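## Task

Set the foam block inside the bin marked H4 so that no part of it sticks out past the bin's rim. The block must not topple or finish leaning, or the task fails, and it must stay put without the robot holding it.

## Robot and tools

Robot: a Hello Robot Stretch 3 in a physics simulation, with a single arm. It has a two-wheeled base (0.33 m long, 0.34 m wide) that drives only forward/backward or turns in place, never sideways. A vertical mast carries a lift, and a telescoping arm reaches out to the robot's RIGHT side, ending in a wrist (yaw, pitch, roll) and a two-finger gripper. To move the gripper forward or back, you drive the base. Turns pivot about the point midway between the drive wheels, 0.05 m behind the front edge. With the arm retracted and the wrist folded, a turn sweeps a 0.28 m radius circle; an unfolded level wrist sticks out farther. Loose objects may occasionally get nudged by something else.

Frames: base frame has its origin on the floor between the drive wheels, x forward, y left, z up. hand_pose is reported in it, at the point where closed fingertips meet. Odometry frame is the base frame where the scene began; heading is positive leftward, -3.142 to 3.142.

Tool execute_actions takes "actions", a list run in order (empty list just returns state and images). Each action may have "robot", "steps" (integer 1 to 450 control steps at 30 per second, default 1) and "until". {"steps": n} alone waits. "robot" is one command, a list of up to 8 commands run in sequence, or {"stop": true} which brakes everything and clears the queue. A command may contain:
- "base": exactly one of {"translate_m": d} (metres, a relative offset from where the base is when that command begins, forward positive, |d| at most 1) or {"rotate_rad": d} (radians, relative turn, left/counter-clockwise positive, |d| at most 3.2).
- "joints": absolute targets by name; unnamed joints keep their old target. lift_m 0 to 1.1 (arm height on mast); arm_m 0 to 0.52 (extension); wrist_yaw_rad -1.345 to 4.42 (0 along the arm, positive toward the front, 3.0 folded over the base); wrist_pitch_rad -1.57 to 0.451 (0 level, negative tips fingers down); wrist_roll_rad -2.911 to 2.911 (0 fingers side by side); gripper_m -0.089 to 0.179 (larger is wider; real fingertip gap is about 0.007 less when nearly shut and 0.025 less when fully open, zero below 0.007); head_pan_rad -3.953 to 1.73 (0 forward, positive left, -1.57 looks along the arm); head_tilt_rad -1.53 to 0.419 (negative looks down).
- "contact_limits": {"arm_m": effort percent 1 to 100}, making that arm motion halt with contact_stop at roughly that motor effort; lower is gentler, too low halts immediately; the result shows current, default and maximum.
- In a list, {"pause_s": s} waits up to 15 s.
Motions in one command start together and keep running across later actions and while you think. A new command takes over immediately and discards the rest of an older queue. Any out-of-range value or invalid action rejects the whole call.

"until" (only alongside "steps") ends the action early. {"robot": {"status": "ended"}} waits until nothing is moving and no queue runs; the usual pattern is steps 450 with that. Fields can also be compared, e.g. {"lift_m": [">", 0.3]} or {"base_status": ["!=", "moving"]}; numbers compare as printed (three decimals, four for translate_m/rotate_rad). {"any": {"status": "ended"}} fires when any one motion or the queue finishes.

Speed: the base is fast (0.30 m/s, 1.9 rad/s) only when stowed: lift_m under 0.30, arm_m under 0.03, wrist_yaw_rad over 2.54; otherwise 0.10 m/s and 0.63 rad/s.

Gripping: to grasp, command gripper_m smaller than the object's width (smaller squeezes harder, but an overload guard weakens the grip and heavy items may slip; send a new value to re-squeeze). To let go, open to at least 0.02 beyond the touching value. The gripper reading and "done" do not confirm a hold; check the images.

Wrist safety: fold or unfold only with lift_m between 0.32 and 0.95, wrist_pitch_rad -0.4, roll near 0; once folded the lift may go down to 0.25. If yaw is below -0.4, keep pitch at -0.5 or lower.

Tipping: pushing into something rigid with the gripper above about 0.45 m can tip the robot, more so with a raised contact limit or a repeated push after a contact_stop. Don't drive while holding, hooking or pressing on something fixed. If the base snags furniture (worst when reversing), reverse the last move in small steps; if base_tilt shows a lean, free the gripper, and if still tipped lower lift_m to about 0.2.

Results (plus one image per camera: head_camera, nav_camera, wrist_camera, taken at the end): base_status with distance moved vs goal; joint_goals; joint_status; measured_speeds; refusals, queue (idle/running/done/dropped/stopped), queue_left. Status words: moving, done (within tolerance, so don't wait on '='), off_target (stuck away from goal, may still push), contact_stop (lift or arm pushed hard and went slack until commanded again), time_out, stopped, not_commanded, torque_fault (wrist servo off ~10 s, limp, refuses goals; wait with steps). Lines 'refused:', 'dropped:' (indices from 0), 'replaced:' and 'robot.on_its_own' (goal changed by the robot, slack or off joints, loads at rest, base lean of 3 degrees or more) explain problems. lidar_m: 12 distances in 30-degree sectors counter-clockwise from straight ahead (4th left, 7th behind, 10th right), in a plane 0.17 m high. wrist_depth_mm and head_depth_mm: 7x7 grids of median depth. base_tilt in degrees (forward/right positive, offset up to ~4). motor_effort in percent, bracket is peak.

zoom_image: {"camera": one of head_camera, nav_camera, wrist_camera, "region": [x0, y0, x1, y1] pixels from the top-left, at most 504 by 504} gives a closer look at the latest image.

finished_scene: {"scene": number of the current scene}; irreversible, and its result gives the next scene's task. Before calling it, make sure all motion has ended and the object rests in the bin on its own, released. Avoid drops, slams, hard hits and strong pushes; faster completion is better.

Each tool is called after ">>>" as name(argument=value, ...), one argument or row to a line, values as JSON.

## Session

>>> execute_actions(
  actions=[],
)

Scene clock: 0.00 s.
robot.base_odometry: x=+0.000 y=+0.000 heading=+0.000 (m, m, rad; robot's odometry frame)
robot.turned_by_wheels: +0.000 (rad since the last result)
robot.turned_by_imu: +0.000 (rad since the last result)
robot.base_tilt: forward=-0.8 right=-0.1 (deg)
robot.lidar_m: 0.74 0.76 1.61 1.52 1.44 1.03 0.99 1.02 1.37 2.21 1.07 0.77
robot.head_depth_mm: 680 688 694 702 708 716 724 / 678 686 693 699 707 714 721 / 679 684 690 698 705 711 719 / 676 682 690 695 704 712 718 / 673 681 687 694 702 709 716 / 673 679 686 692 699 707 713 / 671 677 683 691 699 703 712
robot.base_status: not_commanded
robot.joint_positions: lift_m=+0.538 arm_m=+0.003 wrist_yaw_rad=+3.126 wrist_pitch_rad=-0.544 wrist_roll_rad=-0.013 gripper_m=+0.037 head_pan_rad=+0.003 head_tilt_rad=-0.023
robot.joint_goals: lift_m=+0.538 arm_m=+0.003 wrist_yaw_rad=+3.126 wrist_pitch_rad=-0.544 wrist_roll_rad=-0.013 gripper_m=+0.037 head_pan_rad=+0.003 head_tilt_rad=-0.023
robot.joint_status: lift_m=not_commanded arm_m=not_commanded wrist_yaw_rad=not_commanded wrist_pitch_rad=not_commanded wrist_roll_rad=not_commanded gripper_m=not_commanded head_pan_rad=not_commanded head_tilt_rad=not_commanded
robot.measured_speeds: translate_m=+0.000 rotate_rad=+0.000 lift_m=+0.000 arm_m=+0.000 wrist_yaw_rad=+0.000 wrist_pitch_rad=+0.000 wrist_roll_rad=+0.000 head_pan_rad=+0.000 head_tilt_rad=+0.000
robot: refusals=0 queue=idle queue_left=0
robot.motor_effort: left_wheel=+0 right_wheel=+1 lift_m=+40 arm_m=+0 wrist_yaw_rad=+0 wrist_pitch_rad=+4 wrist_roll_rad=+0 gripper_m=-1 head_pan_rad=-1 head_tilt_rad=+1 (%)
robot.hand_pose: x=-0.0179 y=+0.0591 z=+0.5233 quat_wxyz=(+0.195, +0.678, +0.186, +0.684) (m; robot's base frame)
robot.wrist_depth_mm: - - - - - - - / - - - - - - - / - - - - - - - / - - - - 995 - 927 / 900 887 863 871 873 834 840 / 773 759 774 760 718 739 733 / 686 674 684 679 663 661 641
pictures: head_camera (sideways: a quarter turn clockwise sets it upright), nav_camera (sideways: a quarter turn counterclockwise sets it upright), wrist_camera
Images, in order (width x height): head_camera 896x504, nav_camera 672x504, wrist_camera 644x364.

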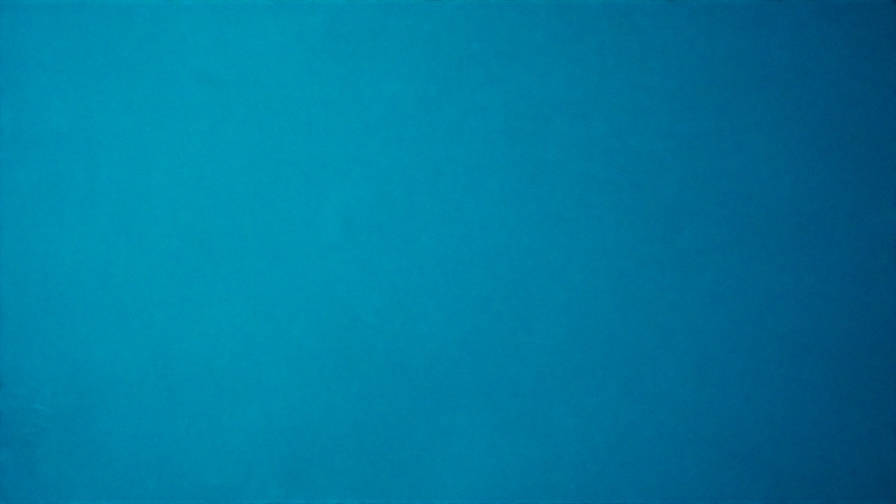

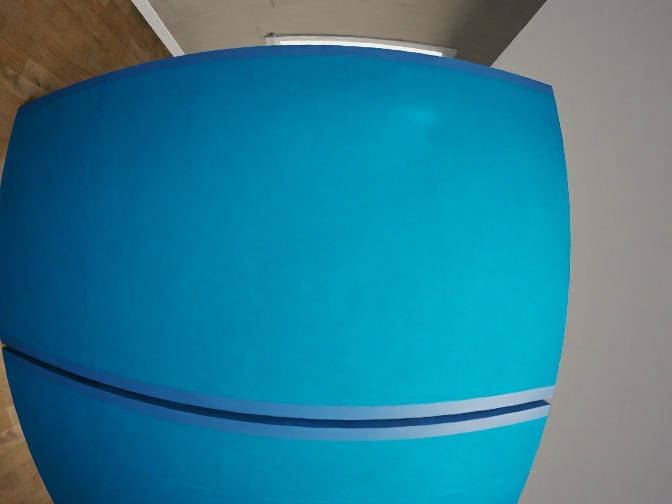

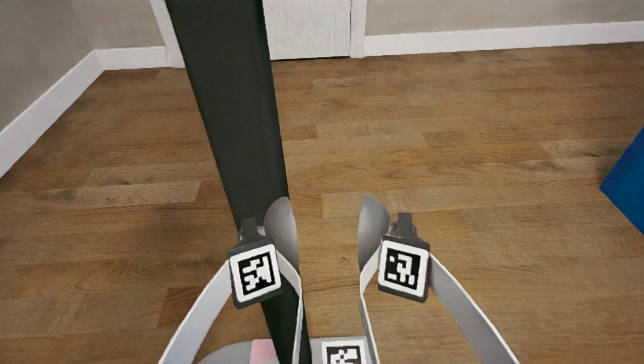

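>>> execute_actions(
  actions=[
    {"robot":{"joints":{"head_pan_rad":-1.6,"head_tilt_rad":-0.45}},"steps":100,"until":{"robot":{"status":"ended"}}},
  ],
)

>>> execute_actions(
  actions=[
    {"robot":{"joints":{"head_pan_rad":1.4,"head_tilt_rad":-0.45}},"steps":150,"until":{"robot":{"status":"ended"}}},
  ],
)

>>> execute_actions(
  actions=[
    {"robot":{"joints":{"head_pan_rad":-3.1,"head_tilt_rad":-0.45}},"steps":150,"until":{"robot":{"status":"ended"}}},
  ],
)

Scene clock: 6.97 s.
robot.base_odometry: x=+0.000 y=+0.000 heading=+0.000 (m, m, rad; robot's odometry frame)
robot.turned_by_wheels: +0.000 (rad since the last result)
robot.turned_by_imu: -0.001 (rad since the last result)
robot.base_tilt: forward=-0.8 right=-0.2 (deg)
robot.lidar_m: 0.74 0.76 1.60 1.52 1.44 1.03 0.99 1.02 1.37 2.21 1.07 0.77
robot.head_depth_mm: 1922 2003 1892 2382 2041 1627 1346 / 1917 1996 2248 2431 2064 1620 1350 / 1904 2017 2232 2424 2053 1630 1346 / 1888 1972 2212 2428 2082 1634 1359 / 1872 1999 2206 2420 2088 1646 1359 / 1873 1991 2192 2400 2101 1659 1370 / 1850 1982 1743 2313 2049 1658 1368
robot.base_status: not_commanded
robot.joint_positions: lift_m=+0.538 arm_m=+0.003 wrist_yaw_rad=+3.126 wrist_pitch_rad=-0.544 wrist_roll_rad=-0.013 gripper_m=+0.037 head_pan_rad=-1.593 head_tilt_rad=-0.444
robot.joint_goals: lift_m=+0.538 arm_m=+0.003 wrist_yaw_rad=+3.126 wrist_pitch_rad=-0.544 wrist_roll_rad=-0.013 gripper_m=+0.037 head_pan_rad=-1.600 head_tilt_rad=-0.450
robot.joint_status: lift_m=not_commanded arm_m=not_commanded wrist_yaw_rad=not_commanded wrist_pitch_rad=not_commanded wrist_roll_rad=not_commanded gripper_m=not_commanded head_pan_rad=done head_tilt_rad=done
robot.measured_speeds: translate_m=+0.000 rotate_rad=+0.000 lift_m=+0.000 arm_m=+0.000 wrist_yaw_rad=+0.000 wrist_pitch_rad=+0.000 wrist_roll_rad=+0.000 head_pan_rad=+0.000 head_tilt_rad=+0.000
robot: refusals=0 queue=done queue_left=0
robot.motor_effort: left_wheel=+0(0) right_wheel=+0(1) lift_m=+39(40) arm_m=+0(0) wrist_yaw_rad=+0(1) wrist_pitch_rad=+4(4) wrist_roll_rad=+0(0) gripper_m=+0(0) head_pan_rad=-4(48) head_tilt_rad=-2(21) (%)
robot.hand_pose: x=-0.0179 y=+0.0591 z=+0.5233 quat_wxyz=(+0.195, +0.678, +0.186, +0.684) (m; robot's base frame)
robot.wrist_depth_mm: - - - - - - - / - - - - - - - / - - - - - - - / - - - - 993 988 910 / 894 879 876 873 866 843 842 / 770 761 757 751 718 738 719 / 683 675 681 682 661 657 653
pictures: head_camera (sideways: a quarter turn clockwise sets it upright), nav_camera (sideways: a quarter turn counterclockwise sets it upright), wrist_camera
Images, in order (width x height): head_camera 896x504, nav_camera 672x504, wrist_camera 644x364.

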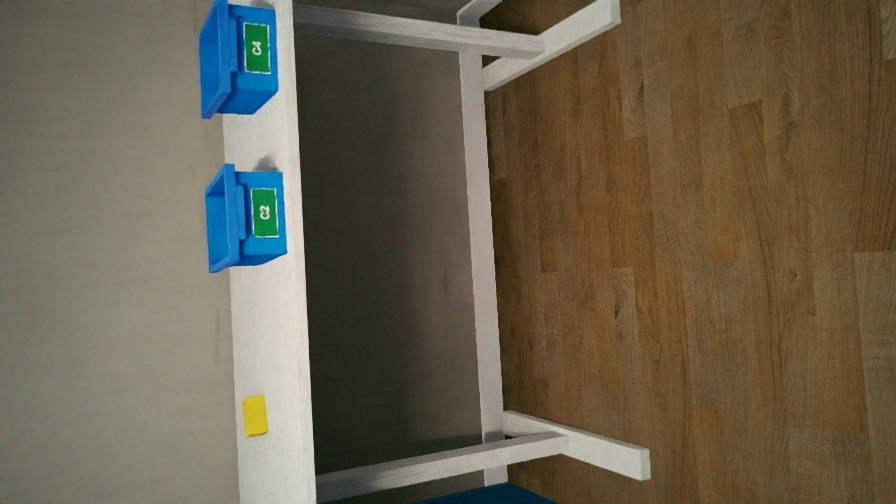

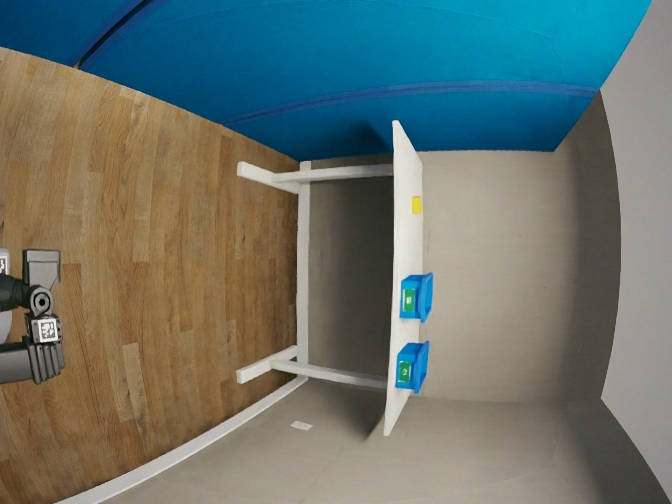

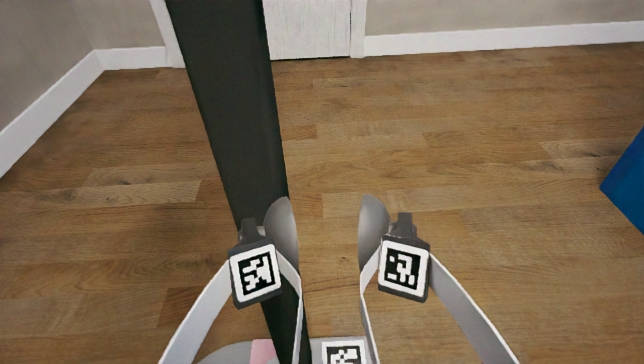

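Scene clock: 8.90 s.
robot.base_odometry: x=+0.000 y=+0.000 heading=+0.000 (m, m, rad; robot's odometry frame)
robot.turned_by_wheels: +0.000 (rad since the last result)
robot.turned_by_imu: +0.000 (rad since the last result)
robot.base_tilt: forward=-0.8 right=-0.2 (deg)
robot.lidar_m: 0.74 0.76 1.61 1.52 1.44 1.03 0.99 1.02 1.37 2.21 1.08 0.77
robot.head_depth_mm: 1430 1544 1693 1860 1975 1613 1336 / 1396 1513 1643 1812 1950 1624 1344 / 1365 1472 1605 1762 1913 1633 1350 / 1334 1437 1567 1719 1867 1648 1352 / 1295 1391 1521 1652 1821 1650 1354 / 1269 1367 1472 1610 1768 1652 1364 / 1248 1336 1443 1573 1716 1660 1376
robot.base_status: not_commanded
robot.joint_positions: lift_m=+0.538 arm_m=+0.003 wrist_yaw_rad=+3.126 wrist_pitch_rad=-0.544 wrist_roll_rad=-0.013 gripper_m=+0.037 head_pan_rad=+1.393 head_tilt_rad=-0.444
robot.joint_goals: lift_m=+0.538 arm_m=+0.003 wrist_yaw_rad=+3.126 wrist_pitch_rad=-0.544 wrist_roll_rad=-0.013 gripper_m=+0.037 head_pan_rad=+1.400 head_tilt_rad=-0.450
robot.joint_status: lift_m=not_commanded arm_m=not_commanded wrist_yaw_rad=not_commanded wrist_pitch_rad=not_commanded wrist_roll_rad=not_commanded gripper_m=not_commanded head_pan_rad=done head_tilt_rad=done
robot.measured_speeds: translate_m=+0.000 rotate_rad=+0.000 lift_m=+0.000 arm_m=+0.000 wrist_yaw_rad=+0.000 wrist_pitch_rad=+0.000 wrist_roll_rad=+0.000 head_pan_rad=+0.000 head_tilt_rad=+0.000
robot: refusals=0 queue=done queue_left=0
robot.motor_effort: left_wheel=+0(0) right_wheel=+1(0) lift_m=+40(40) arm_m=-1(0) wrist_yaw_rad=+0(0) wrist_pitch_rad=+4(4) wrist_roll_rad=+0(0) gripper_m=-1(1) head_pan_rad=+3(47) head_tilt_rad=-2(1) (%)
robot.hand_pose: x=-0.0179 y=+0.0591 z=+0.5233 quat_wxyz=(+0.195, +0.678, +0.186, +0.684) (m; robot's base frame)
robot.wrist_depth_mm: - - - - - - - / - - - - - - - / - - - - - - - / - - - - 986 - 904 / 884 887 867 864 888 846 823 / 768 766 764 758 722 744 735 / 679 679 690 688 668 654 653
pictures: head_camera (sideways: a quarter turn clockwise sets it upright), nav_camera (sideways: a quarter turn counterclockwise sets it upright), wrist_camera
Images, in order (width x height): head_camera 896x504, nav_camera 672x504, wrist_camera 644x364.

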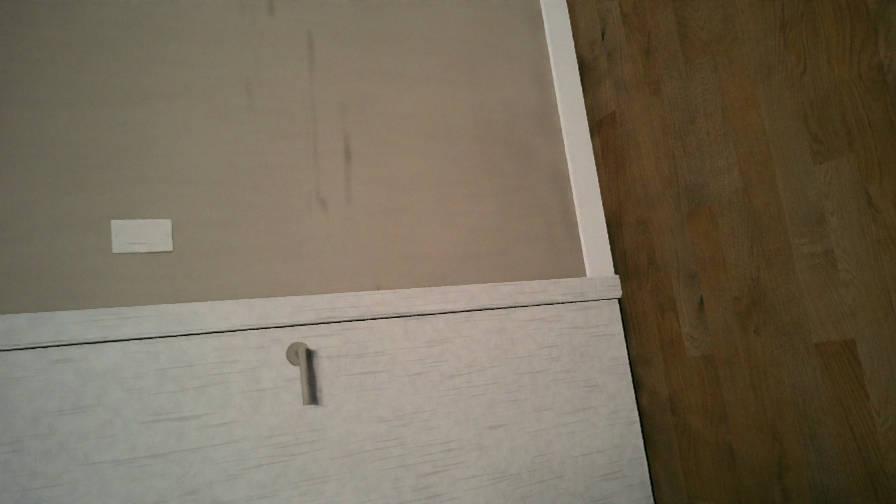

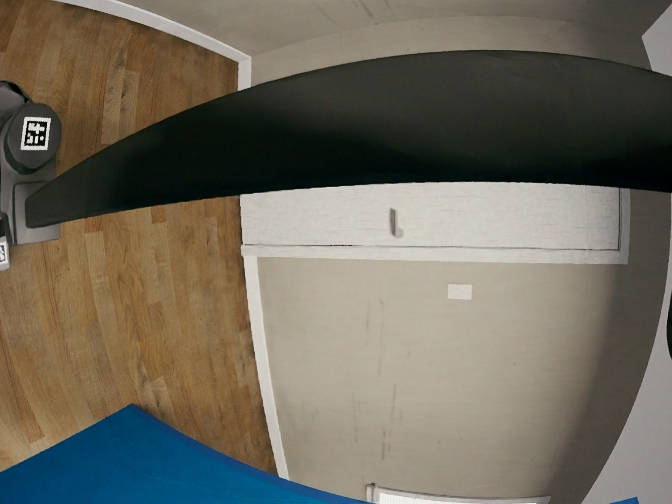

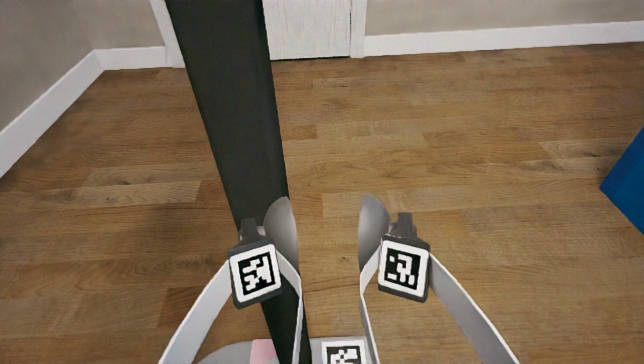

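Scene clock: 11.47 s.
robot.base_odometry: x=+0.000 y=+0.000 heading=+0.000 (m, m, rad; robot's odometry frame)
robot.turned_by_wheels: +0.000 (rad since the last result)
robot.turned_by_imu: -0.001 (rad since the last result)
robot.base_tilt: forward=-0.9 right=-0.2 (deg)
robot.lidar_m: 0.74 0.76 1.61 1.52 1.44 1.03 0.99 1.02 1.37 2.21 1.08 0.77
robot.head_depth_mm: 827 896 975 1070 1178 1322 1343 / 827 896 973 1067 1185 1321 1349 / 829 894 975 1067 1179 1322 1347 / 830 895 973 1067 1183 1324 1353 / 831 899 976 1071 1189 1325 1359 / 831 898 977 1071 1181 1330 1362 / 831 898 974 1074 1183 1331 1373
robot.base_status: not_commanded
robot.joint_positions: lift_m=+0.538 arm_m=+0.003 wrist_yaw_rad=+3.126 wrist_pitch_rad=-0.544 wrist_roll_rad=-0.013 gripper_m=+0.037 head_pan_rad=-3.093 head_tilt_rad=-0.445
robot.joint_goals: lift_m=+0.538 arm_m=+0.003 wrist_yaw_rad=+3.126 wrist_pitch_rad=-0.544 wrist_roll_rad=-0.013 gripper_m=+0.037 head_pan_rad=-3.100 head_tilt_rad=-0.450
robot.joint_status: lift_m=not_commanded arm_m=not_commanded wrist_yaw_rad=not_commanded wrist_pitch_rad=not_commanded wrist_roll_rad=not_commanded gripper_m=not_commanded head_pan_rad=done head_tilt_rad=done
robot.measured_speeds: translate_m=+0.000 rotate_rad=+0.000 lift_m=+0.000 arm_m=+0.000 wrist_yaw_rad=+0.000 wrist_pitch_rad=+0.000 wrist_roll_rad=+0.000 head_pan_rad=+0.000 head_tilt_rad=+0.000
robot: refusals=0 queue=done queue_left=0
robot.motor_effort: left_wheel=+0(0) right_wheel=+0(1) lift_m=+40(40) arm_m=+0(1) wrist_yaw_rad=+0(0) wrist_pitch_rad=+4(4) wrist_roll_rad=+0(0) gripper_m=+0(0) head_pan_rad=-4(48) head_tilt_rad=-1(1) (%)
robot.hand_pose: x=-0.0179 y=+0.0591 z=+0.5233 quat_wxyz=(+0.195, +0.678, +0.186, +0.684) (m; robot's base frame)
robot.wrist_depth_mm: - - - - - - - / - - - - - - - / - - - - - - - / - - - - 998 988 907 / 892 881 884 868 870 839 839 / 780 759 755 749 727 732 733 / 684 680 685 684 666 660 647
pictures: head_camera (sideways: a quarter turn clockwise sets it upright), nav_camera (sideways: a quarter turn counterclockwise sets it upright), wrist_camera
Images, in order (width x height): head_camera 896x504, nav_camera 672x504, wrist_camera 644x364.

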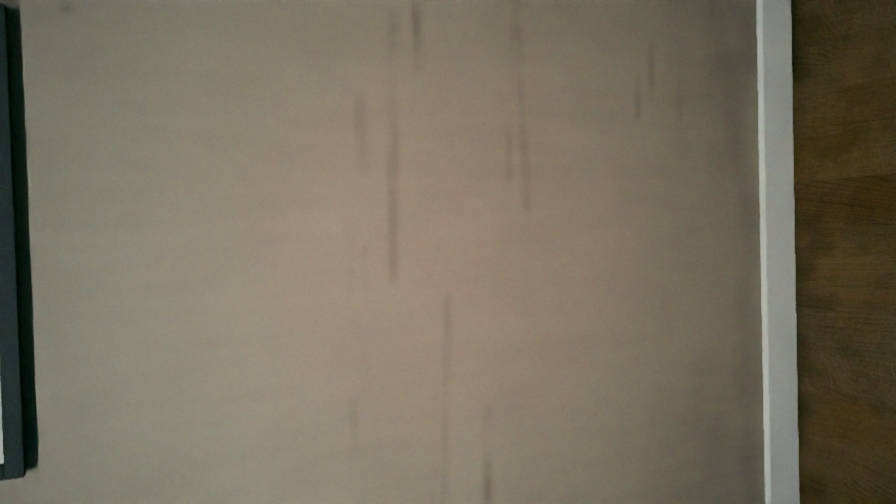

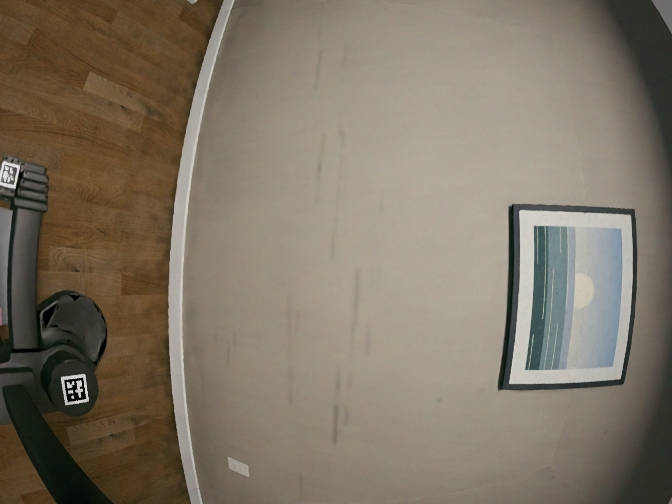

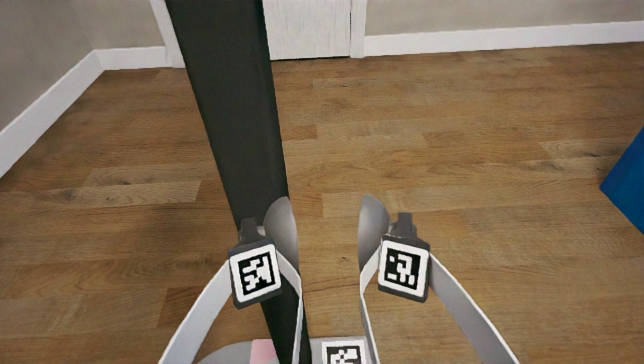

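>>> execute_actions(
  actions=[
    {"robot":[{"base":{"rotate_rad":-1.571},"joints":{"lift_m":0.28,"wrist_pitch_rad":-0.4,"head_pan_rad":-1.57,"head_tilt_rad":-0.45}},{"base":{"translate_m":1.0}},{"base":{"rotate_rad":1.571}},{"joints":{"lift_m":0.7}},{"joints":{"wrist_yaw_rad":1.6,"gripper_m":0.15}},{"joints":{"lift_m":1.05}},{"joints":{"wrist_yaw_rad":0,"wrist_pitch_rad":-0.2}},{"base":{"translate_m":0.4}}],"steps":450,"until":{"robot":{"status":"ended"}}},
    {"steps":450,"until":{"robot":{"status":"ended"}}},
  ],
)

Scene clock: 53.17 s.
robot.base_odometry: x=+0.400 y=-1.000 heading=+0.000 (m, m, rad; robot's odometry frame)
robot.turned_by_wheels: +0.000 (rad since the last result)
robot.turned_by_imu: -0.013 (rad since the last result)
robot.base_tilt: forward=-0.7 right=-0.3 (deg)
robot.lidar_m: 0.36 0.37 0.50 1.27 2.00 1.43 1.37 1.32 1.26 0.77 0.53 0.38
robot.head_depth_mm: 1034 1115 1173 - - - - / 1029 1109 1170 - - - - / 1020 1108 1174 - - - - / 1017 1098 1164 - - 1546 1361 / 1010 1092 1143 817 567 1024 1198 / 1008 1086 1143 826 570 1504 1366 / 1003 1082 1149 790 575 1105 1147
robot.base_status: done (translate_m +0.4000 of +0.4000)
robot.joint_positions: lift_m=+1.050 arm_m=+0.003 wrist_yaw_rad=+0.002 wrist_pitch_rad=-0.222 wrist_roll_rad=-0.013 gripper_m=+0.150 head_pan_rad=-1.577 head_tilt_rad=-0.445
robot.joint_goals: lift_m=+1.050 arm_m=+0.003 wrist_yaw_rad=+0.000 wrist_pitch_rad=-0.200 wrist_roll_rad=-0.013 gripper_m=+0.150 head_pan_rad=-1.570 head_tilt_rad=-0.450
robot.joint_status: lift_m=done arm_m=not_commanded wrist_yaw_rad=done wrist_pitch_rad=done wrist_roll_rad=not_commanded gripper_m=done head_pan_rad=done head_tilt_rad=done
robot.measured_speeds: translate_m=+0.000 rotate_rad=+0.000 lift_m=+0.000 arm_m=+0.000 wrist_yaw_rad=+0.000 wrist_pitch_rad=+0.000 wrist_roll_rad=+0.000 head_pan_rad=+0.000 head_tilt_rad=+0.000
robot: refusals=0 queue=done queue_left=0
robot.motor_effort: left_wheel=-2(8) right_wheel=+2(8) lift_m=+43(46) arm_m=-1(1) wrist_yaw_rad=-2(2) wrist_pitch_rad=+7(8) wrist_roll_rad=+0(0) gripper_m=+0(90) head_pan_rad=+3(47) head_tilt_rad=-2(1) (%)
robot.hand_pose: x=-0.0210 y=-0.3923 z=+1.1085 quat_wxyz=(+0.707, +0.080, -0.698, -0.078) (m; robot's base frame)
robot.wrist_depth_mm: 524 786 904 907 920 924 948 / 515 783 960 988 985 973 971 / 514 776 987 987 952 914 522 / 507 666 651 573 623 608 527 / 503 518 480 470 464 486 450 / 444 - 384 377 368 351 374 / 324 319 316 312 307 305 302
pictures: head_camera (sideways: a quarter turn clockwise sets it upright), nav_camera (sideways: a quarter turn counterclockwise sets it upright), wrist_camera
Images, in order (width x height): head_camera 896x504, nav_camera 672x504, wrist_camera 644x364.

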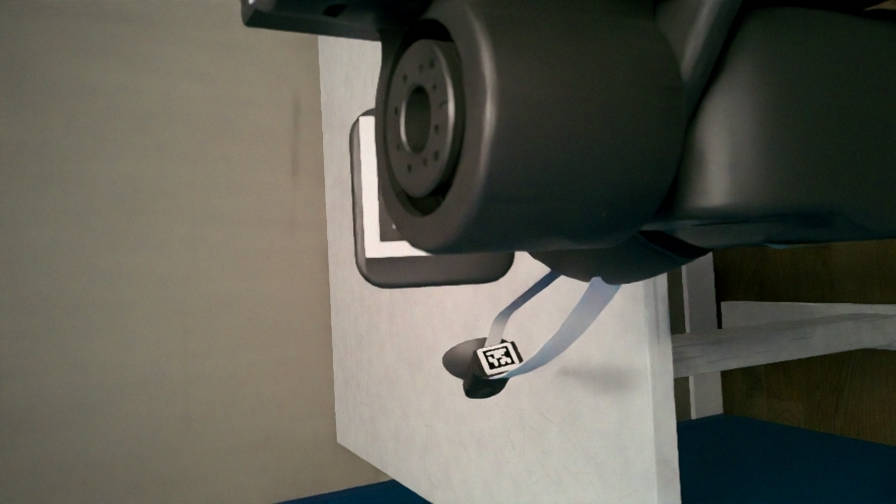

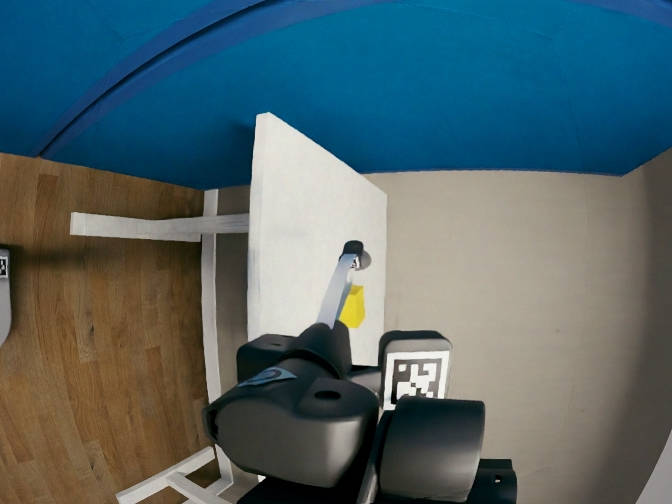

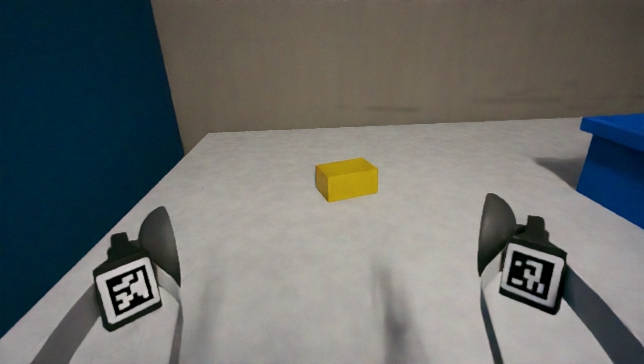

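>>> execute_actions(
  actions=[
    {"robot":[{"base":{"translate_m":-0.025},"joints":{"lift_m":0.93,"arm_m":0.27}}],"steps":300,"until":{"robot":{"status":"ended"}}},
  ],
)

Scene clock: 67.17 s.
robot.base_odometry: x=+0.375 y=-1.000 heading=+0.000 (m, m, rad; robot's odometry frame)
robot.turned_by_wheels: +0.000 (rad since the last result)
robot.turned_by_imu: -0.001 (rad since the last result)
robot.base_tilt: forward=-0.8 right=-0.4 (deg)
robot.lidar_m: 0.39 0.40 0.53 1.36 1.96 1.40 1.34 1.30 1.27 0.78 0.57 0.40
robot.head_depth_mm: 1032 1115 1167 - - 1576 1339 / 1028 1111 1168 - 529 1570 1346 / 1023 1105 1159 - 522 1585 1349 / 1014 1098 1154 - 545 1571 1353 / 1015 1091 1144 798 569 1497 1260 / 1007 1089 1147 782 572 1026 1330 / 1003 1080 1154 789 575 1181 1228
robot.base_status: done (translate_m -0.0250 of -0.0250)
robot.joint_positions: lift_m=+0.930 arm_m=+0.270 wrist_yaw_rad=+0.001 wrist_pitch_rad=-0.221 wrist_roll_rad=-0.013 gripper_m=+0.150 head_pan_rad=-1.577 head_tilt_rad=-0.445
robot.joint_goals: lift_m=+0.930 arm_m=+0.270 wrist_yaw_rad=+0.000 wrist_pitch_rad=-0.200 wrist_roll_rad=-0.013 gripper_m=+0.150 head_pan_rad=-1.570 head_tilt_rad=-0.450
robot.joint_status: lift_m=done arm_m=done wrist_yaw_rad=done wrist_pitch_rad=done wrist_roll_rad=not_commanded gripper_m=done head_pan_rad=done head_tilt_rad=done
robot.measured_speeds: translate_m=+0.000 rotate_rad=+0.000 lift_m=+0.000 arm_m=+0.000 wrist_yaw_rad=+0.000 wrist_pitch_rad=+0.000 wrist_roll_rad=+0.000 head_pan_rad=+0.000 head_tilt_rad=+0.000
robot: refusals=0 queue=done queue_left=0
robot.motor_effort: left_wheel=-2(6) right_wheel=+2(4) lift_m=+35(44) arm_m=+2(3) wrist_yaw_rad=-1(2) wrist_pitch_rad=+7(7) wrist_roll_rad=+0(0) gripper_m=+0(1) head_pan_rad=+3(3) head_tilt_rad=-2(1) (%)
robot.hand_pose: x=-0.0213 y=-0.6594 z=+0.9891 quat_wxyz=(+0.707, +0.079, -0.698, -0.078) (m; robot's base frame)
robot.wrist_depth_mm: 565 643 647 649 660 662 666 / 559 678 687 690 699 690 702 / 546 548 527 508 488 475 458 / 359 349 345 256 289 322 313 / 264 273 255 249 245 256 236 / 207 - 202 198 196 187 197 / 174 169 167 165 163 161 160
pictures: head_camera (sideways: a quarter turn clockwise sets it upright), nav_camera (sideways: a quarter turn counterclockwise sets it upright), wrist_camera
Images, in order (width x height): head_camera 896x504, nav_camera 672x504, wrist_camera 644x364.

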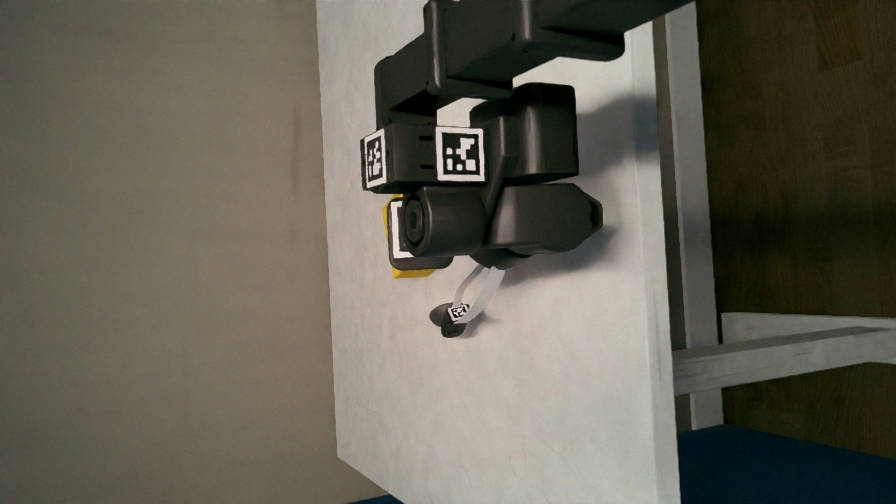

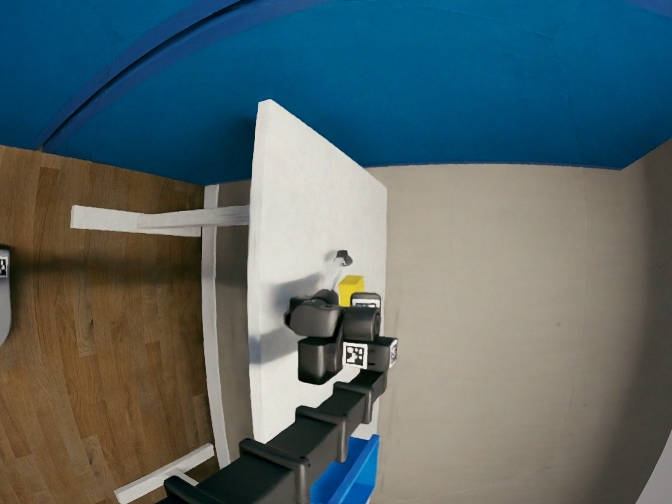

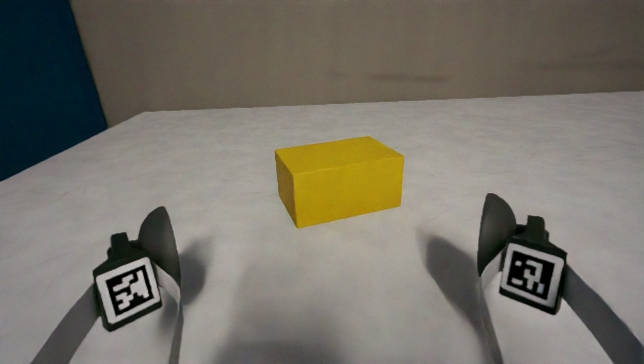

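>>> execute_actions(
  actions=[
    {"robot":[{"joints":{"lift_m":0.902}},{"joints":{"arm_m":0.42}}],"steps":300,"until":{"robot":{"status":"ended"}}},
  ],
)

Scene clock: 76.53 s.
robot.base_odometry: x=+0.375 y=-1.000 heading=+0.000 (m, m, rad; robot's odometry frame)
robot.turned_by_wheels: +0.000 (rad since the last result)
robot.turned_by_imu: -0.002 (rad since the last result)
robot.base_tilt: forward=-0.9 right=-0.2 (deg)
robot.lidar_m: 0.39 0.40 0.53 1.36 1.96 1.40 1.34 1.29 1.26 0.78 0.57 0.40
robot.head_depth_mm: 1032 1119 1174 815 - 1568 1337 / 1028 1111 1172 - 540 1581 1347 / 1024 1105 1175 - 562 1582 1355 / 1015 1099 1161 735 565 1567 1351 / 1012 1094 1144 774 568 1506 1268 / 1010 1088 1143 784 572 1023 1329 / 1003 1081 1154 789 574 1184 1230
robot.base_status: done (translate_m -0.0250 of -0.0250)
robot.joint_positions: lift_m=+0.902 arm_m=+0.420 wrist_yaw_rad=+0.001 wrist_pitch_rad=-0.208 wrist_roll_rad=-0.013 gripper_m=+0.150 head_pan_rad=-1.577 head_tilt_rad=-0.445
robot.joint_goals: lift_m=+0.902 arm_m=+0.420 wrist_yaw_rad=+0.000 wrist_pitch_rad=-0.200 wrist_roll_rad=-0.013 gripper_m=+0.150 head_pan_rad=-1.570 head_tilt_rad=-0.450
robot.joint_status: lift_m=done arm_m=done wrist_yaw_rad=done wrist_pitch_rad=done wrist_roll_rad=not_commanded gripper_m=done head_pan_rad=done head_tilt_rad=done
robot.measured_speeds: translate_m=+0.000 rotate_rad=+0.000 lift_m=+0.000 arm_m=+0.000 wrist_yaw_rad=+0.000 wrist_pitch_rad=+0.000 wrist_roll_rad=+0.000 head_pan_rad=+0.000 head_tilt_rad=+0.000
robot: refusals=0 queue=done queue_left=0
robot.motor_effort: left_wheel=-2(2) right_wheel=+2(2) lift_m=+33(36) arm_m=+3(4) wrist_yaw_rad=-1(1) wrist_pitch_rad=+3(7) wrist_roll_rad=+0(0) gripper_m=-1(1) head_pan_rad=+3(3) head_tilt_rad=-2(1) (%)
robot.hand_pose: x=-0.0213 y=-0.8104 z=+0.9644 quat_wxyz=(+0.708, +0.074, -0.699, -0.073) (m; robot's base frame)
robot.wrist_depth_mm: 497 500 503 510 511 519 523 / 526 528 532 539 550 551 554 / 498 465 447 428 413 397 383 / 300 292 284 278 268 265 257 / 216 224 136 120 118 123 195 / 176 - 141 99 111 130 161 / - 137 131 100 122 131 130
pictures: head_camera (sideways: a quarter turn clockwise sets it upright), nav_camera (sideways: a quarter turn counterclockwise sets it upright), wrist_camera
Images, in order (width x height): head_camera 896x504, nav_camera 672x504, wrist_camera 644x364.

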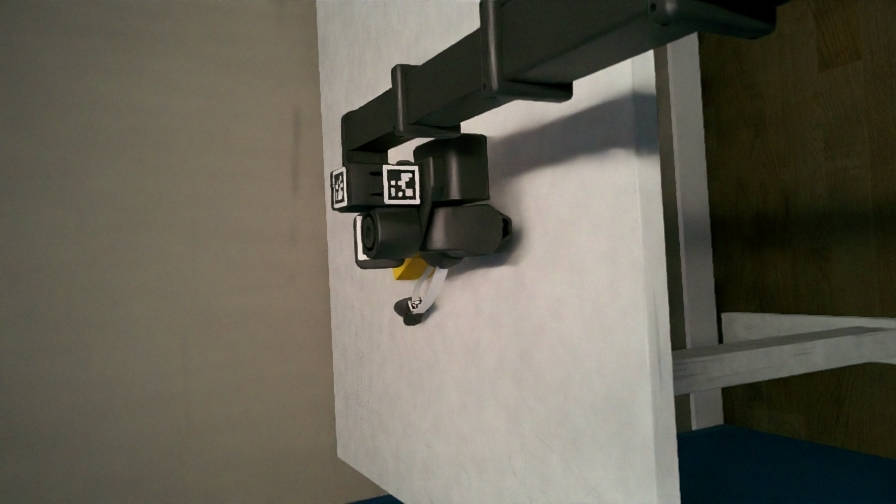

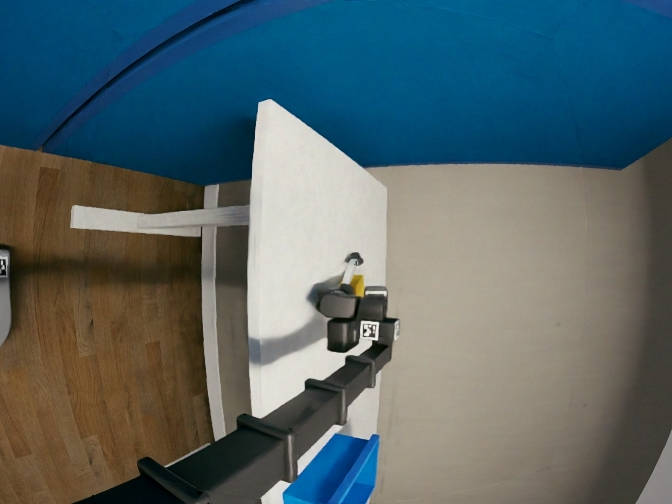

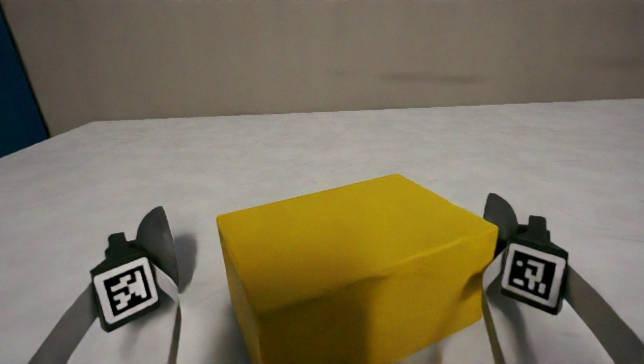

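>>> execute_actions(
  actions=[
    {"robot":[{"joints":{"gripper_m":0.05}},{"pause_s":1.0},{"joints":{"lift_m":0.97}}],"steps":300,"until":{"robot":{"status":"ended"}}},
  ],
)

Scene clock: 85.47 s.
robot.base_odometry: x=+0.375 y=-1.000 heading=+0.000 (m, m, rad; robot's odometry frame)
robot.turned_by_wheels: +0.000 (rad since the last result)
robot.turned_by_imu: -0.002 (rad since the last result)
robot.base_tilt: forward=-0.8 right=-0.3 (deg)
robot.lidar_m: 0.38 0.40 0.53 1.36 1.96 1.40 1.34 1.30 1.27 0.78 0.56 0.40
robot.head_depth_mm: 1034 1118 1174 - 556 1570 1341 / 1029 1107 - 722 560 1579 1341 / 1023 1106 - 728 563 1575 1344 / 1015 1098 1153 731 565 1570 1351 / 1014 1091 1148 776 568 1505 1262 / 1005 1086 1143 783 571 1025 1334 / 1000 1082 1154 789 575 1181 1229
robot.base_status: done (translate_m -0.0250 of -0.0250)
robot.joint_positions: lift_m=+0.970 arm_m=+0.420 wrist_yaw_rad=+0.001 wrist_pitch_rad=-0.219 wrist_roll_rad=-0.013 gripper_m=+0.051 head_pan_rad=-1.577 head_tilt_rad=-0.445
robot.joint_goals: lift_m=+0.970 arm_m=+0.420 wrist_yaw_rad=+0.000 wrist_pitch_rad=-0.200 wrist_roll_rad=-0.013 gripper_m=+0.050 head_pan_rad=-1.570 head_tilt_rad=-0.450
robot.joint_status: lift_m=done arm_m=done wrist_yaw_rad=done wrist_pitch_rad=done wrist_roll_rad=not_commanded gripper_m=done head_pan_rad=done head_tilt_rad=done
robot.measured_speeds: translate_m=+0.000 rotate_rad=+0.000 lift_m=+0.000 arm_m=+0.000 wrist_yaw_rad=+0.000 wrist_pitch_rad=+0.000 wrist_roll_rad=+0.000 head_pan_rad=+0.000 head_tilt_rad=+0.000
robot: refusals=0 queue=done queue_left=0
robot.motor_effort: left_wheel=-2(2) right_wheel=+2(2) lift_m=+44(46) arm_m=+2(3) wrist_yaw_rad=-2(2) wrist_pitch_rad=+6(6) wrist_roll_rad=+0(0) gripper_m=-21(99) head_pan_rad=+3(3) head_tilt_rad=-2(2) (%)
robot.hand_pose: x=-0.0212 y=-0.8096 z=+1.0294 quat_wxyz=(+0.708, +0.078, -0.698, -0.077) (m; robot's base frame)
robot.wrist_depth_mm: 497 500 507 508 512 520 522 / 528 530 535 541 547 547 551 / 545 567 571 569 575 573 576 / 495 461 447 434 421 412 404 / 339 338 126 122 126 311 306 / 267 272 104 101 126 241 247 / 222 217 127 105 198 208 206
pictures: head_camera (sideways: a quarter turn clockwise sets it upright), nav_camera (sideways: a quarter turn counterclockwise sets it upright), wrist_camera
Images, in order (width x height): head_camera 896x504, nav_camera 672x504, wrist_camera 644x364.

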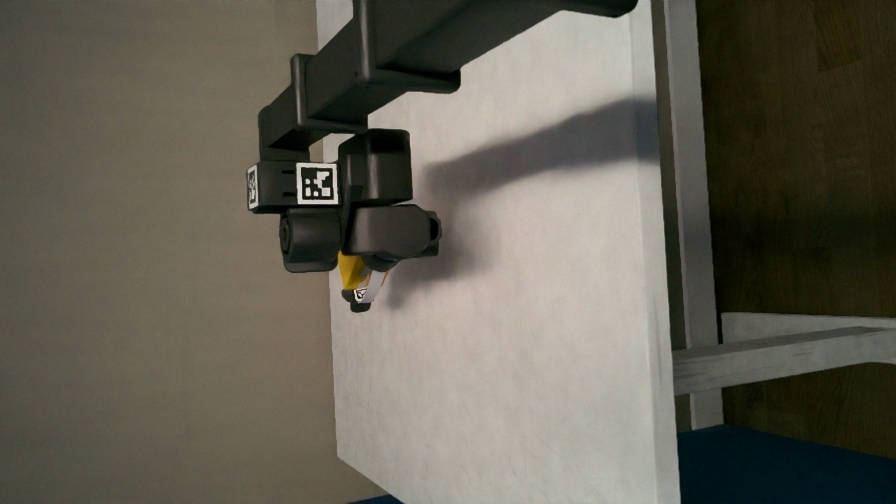

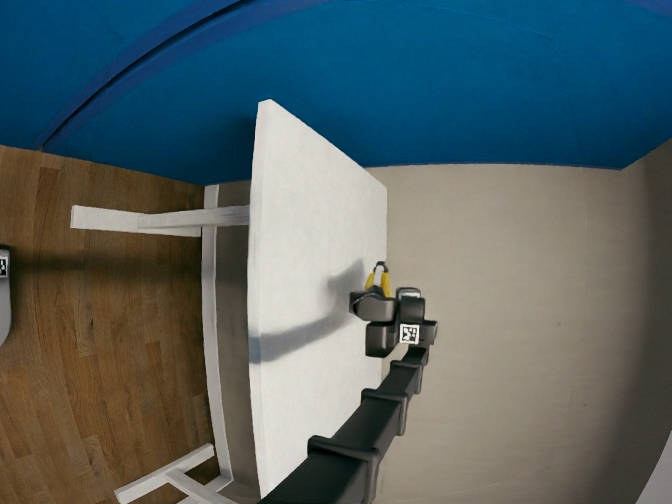

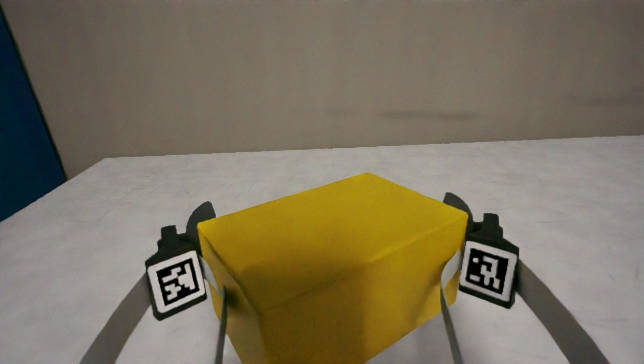

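>>> execute_actions(
  actions=[
    {"robot":[{"joints":{"lift_m":1.0,"arm_m":0.02}},{"base":{"translate_m":-0.375},"joints":{"lift_m":0.94}},{"base":{"rotate_rad":1.585},"joints":{"wrist_yaw_rad":1.57,"head_pan_rad":0,"head_tilt_rad":-0.6}},{"base":{"translate_m":1.0}},{"base":{"translate_m":0.9}}],"steps":450,"until":{"robot":{"status":"ended"}}},
    {"steps":450,"until":{"robot":{"status":"ended"}}},
  ],
)

Scene clock: 131.23 s.
robot.base_odometry: x=-0.023 y=+0.647 heading=+1.585 (m, m, rad; robot's odometry frame)
robot.turned_by_wheels: +1.585 (rad since the last result)
robot.turned_by_imu: +1.563 (rad since the last result)
robot.base_tilt: forward=-1.0 right=-0.7 (deg)
robot.lidar_m: 0.88 0.91 1.05 1.00 1.03 1.39 2.46 1.05 0.76 0.73 1.30 0.94
robot.head_depth_mm: 754 836 937 1071 1236 1399 1204 / 733 813 914 1055 1224 1376 1233 / 730 807 895 1025 1187 1369 1240 / 727 803 882 1019 1182 1364 1241 / 723 799 892 1012 1171 1354 1247 / 719 794 886 1006 1163 1362 1249 / 718 791 883 998 1154 1360 1256
robot.base_status: moving (translate_m +0.6473 of +0.9000)
robot.joint_positions: lift_m=+0.940 arm_m=+0.020 wrist_yaw_rad=+1.569 wrist_pitch_rad=-0.220 wrist_roll_rad=-0.013 gripper_m=+0.051 head_pan_rad=-0.007 head_tilt_rad=-0.593
robot.joint_goals: lift_m=+0.940 arm_m=+0.020 wrist_yaw_rad=+1.570 wrist_pitch_rad=-0.200 wrist_roll_rad=-0.013 gripper_m=+0.050 head_pan_rad=+0.000 head_tilt_rad=-0.600
robot.joint_status: lift_m=done arm_m=done wrist_yaw_rad=done wrist_pitch_rad=done wrist_roll_rad=not_commanded gripper_m=done head_pan_rad=done head_tilt_rad=done
robot.measured_speeds: translate_m=+0.100 rotate_rad=+0.000 lift_m=+0.000 arm_m=+0.000 wrist_yaw_rad=+0.000 wrist_pitch_rad=+0.000 wrist_roll_rad=+0.000 head_pan_rad=+0.000 head_tilt_rad=+0.000
robot: refusals=0 queue=running queue_left=0
robot.motor_effort: left_wheel=-1(6) right_wheel=+4(5) lift_m=+36(45) arm_m=-3(3) wrist_yaw_rad=+2(3) wrist_pitch_rad=+6(6) wrist_roll_rad=+0(0) gripper_m=-21(21) head_pan_rad=+3(47) head_tilt_rad=-2(14) (%)
robot.hand_pose: x=+0.2234 y=-0.1658 z=+0.9994 quat_wxyz=(+0.556, +0.549, -0.439, +0.445) (m; robot's base frame)
robot.wrist_depth_mm: 736 736 745 757 778 787 784 / 775 786 785 800 844 838 841 / 832 834 844 861 881 886 897 / 908 908 903 878 905 943 984 / 936 961 126 122 126 995 - / - - 104 101 125 - - / - - 127 105 - - -
pictures: head_camera (sideways: a quarter turn clockwise sets it upright), nav_camera (sideways: a quarter turn counterclockwise sets it upright), wrist_camera
Images, in order (width x height): head_camera 896x504, nav_camera 672x504, wrist_camera 644x364.

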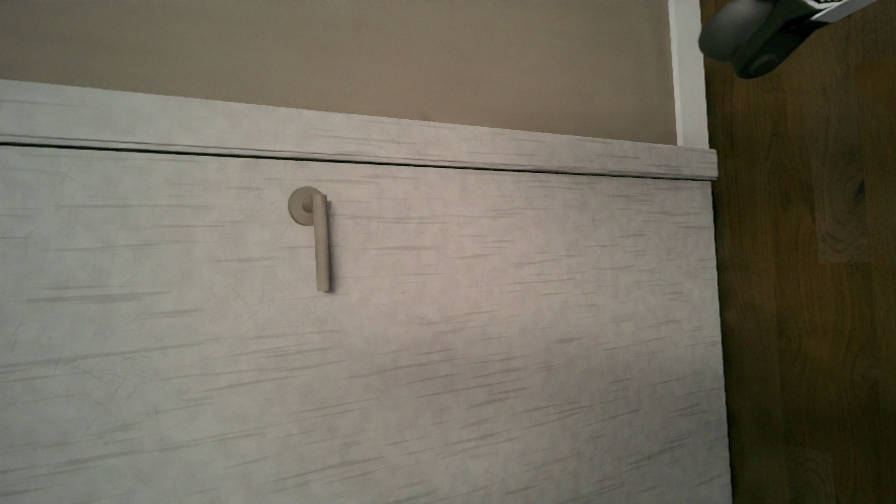

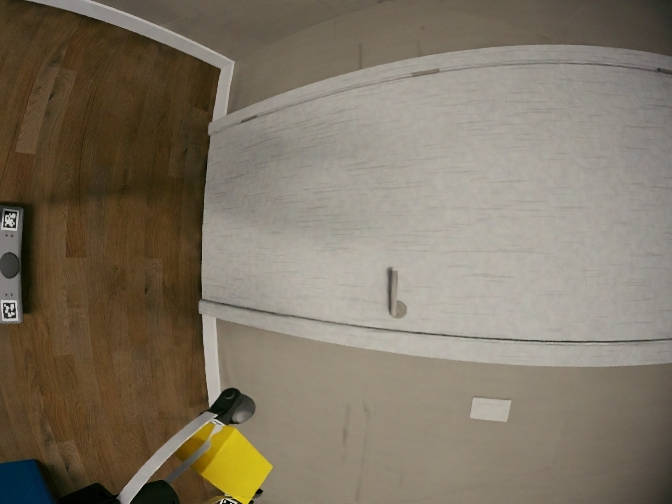

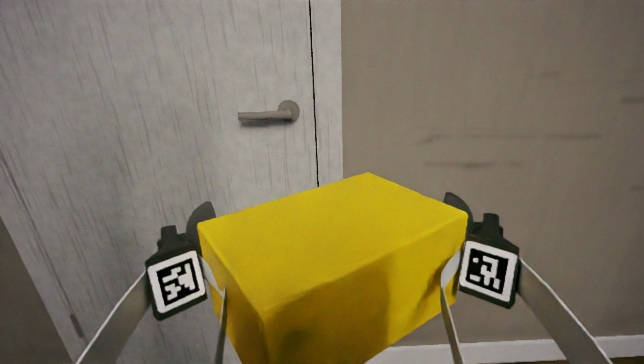

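>>> execute_actions(
  actions=[
    {"steps":200,"until":{"robot":{"status":"ended"}}},
    {"robot":{"base":{"rotate_rad":-1.585},"joints":{"head_tilt_rad":-0.4}},"steps":200,"until":{"robot":{"status":"ended"}}},
    {"steps":3},
  ],
)

Scene clock: 138.67 s.
robot.base_odometry: x=-0.027 y=+0.900 heading=+0.000 (m, m, rad; robot's odometry frame)
robot.turned_by_wheels: -1.585 (rad since the last result)
robot.turned_by_imu: -1.576 (rad since the last result)
robot.base_tilt: forward=-0.7 right=-0.3 (deg)
robot.lidar_m: 1.09 0.95 0.64 0.63 0.64 0.86 1.01 1.04 1.39 2.70 1.05 0.79
robot.head_depth_mm: 800 823 843 869 896 955 1039 / 3220 3356 3713 1242 1292 1353 1312 / 3209 3429 3727 3010 2162 1689 1380 / 3188 3398 3679 3043 2179 1693 1390 / 3184 3422 3704 3060 2190 1708 1396 / 3191 3359 3601 3038 2214 1705 1396 / 2634 2462 2398 2316 2100 1724 1402
robot.base_status: done (rotate_rad -1.5849 of -1.5850)
robot.joint_positions: lift_m=+0.940 arm_m=+0.020 wrist_yaw_rad=+1.569 wrist_pitch_rad=-0.220 wrist_roll_rad=-0.013 gripper_m=+0.051 head_pan_rad=-0.007 head_tilt_rad=-0.409
robot.joint_goals: lift_m=+0.940 arm_m=+0.020 wrist_yaw_rad=+1.570 wrist_pitch_rad=-0.200 wrist_roll_rad=-0.013 gripper_m=+0.050 head_pan_rad=+0.000 head_tilt_rad=-0.400
robot.joint_status: lift_m=done arm_m=done wrist_yaw_rad=done wrist_pitch_rad=done wrist_roll_rad=not_commanded gripper_m=done head_pan_rad=done head_tilt_rad=done
robot.measured_speeds: translate_m=+0.000 rotate_rad=+0.000 lift_m=+0.000 arm_m=+0.000 wrist_yaw_rad=+0.000 wrist_pitch_rad=+0.000 wrist_roll_rad=+0.000 head_pan_rad=+0.000 head_tilt_rad=+0.000
robot: refusals=0 queue=done queue_left=0
robot.motor_effort: left_wheel=+2(5) right_wheel=-1(3) lift_m=+36(36) arm_m=-3(3) wrist_yaw_rad=+1(1) wrist_pitch_rad=+6(6) wrist_roll_rad=+0(0) gripper_m=-20(22) head_pan_rad=+3(3) head_tilt_rad=+4(17) (%)
robot.hand_pose: x=+0.2234 y=-0.1658 z=+0.9994 quat_wxyz=(+0.556, +0.549, -0.439, +0.445) (m; robot's base frame)
robot.wrist_depth_mm: - - - - 614 614 616 / - - - - 657 648 661 / - - - - 694 691 707 / - - - - 725 738 757 / - - 126 122 126 805 815 / - - 105 101 125 885 874 / - - 127 105 910 962 983
pictures: head_camera (sideways: a quarter turn clockwise sets it upright), nav_camera (sideways: a quarter turn counterclockwise sets it upright), wrist_camera
Images, in order (width x height): head_camera 896x504, nav_camera 672x504, wrist_camera 644x364.

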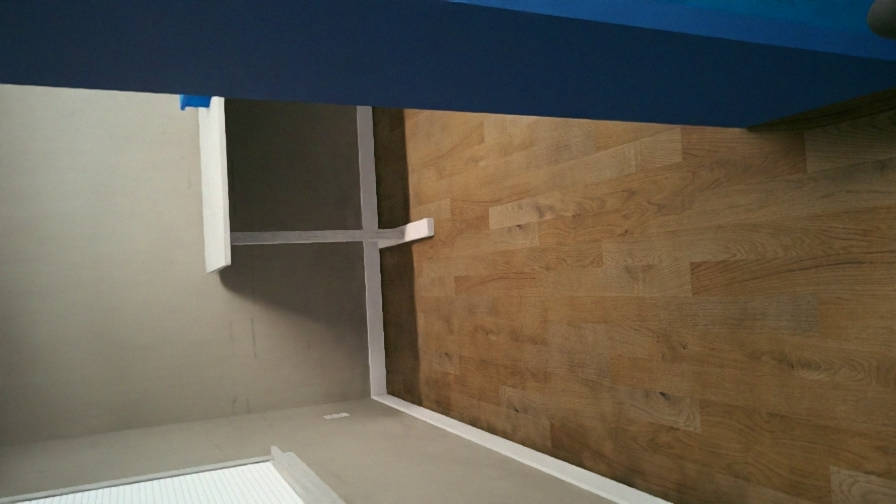

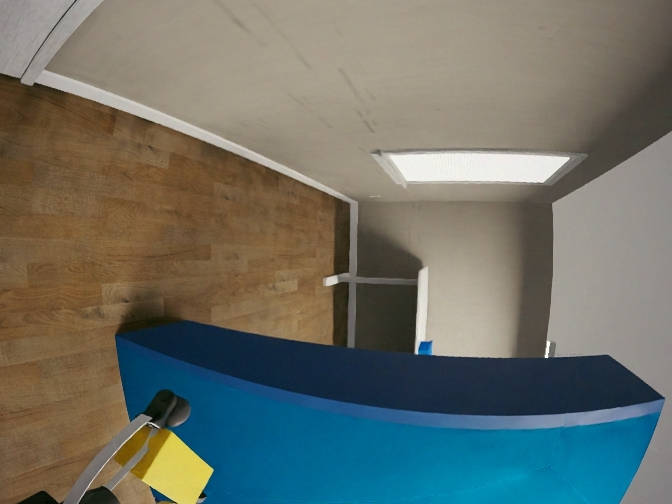

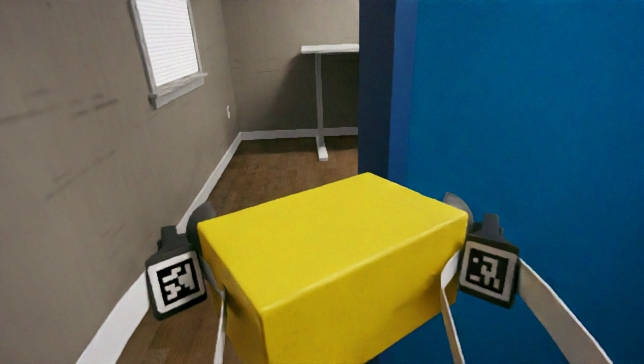

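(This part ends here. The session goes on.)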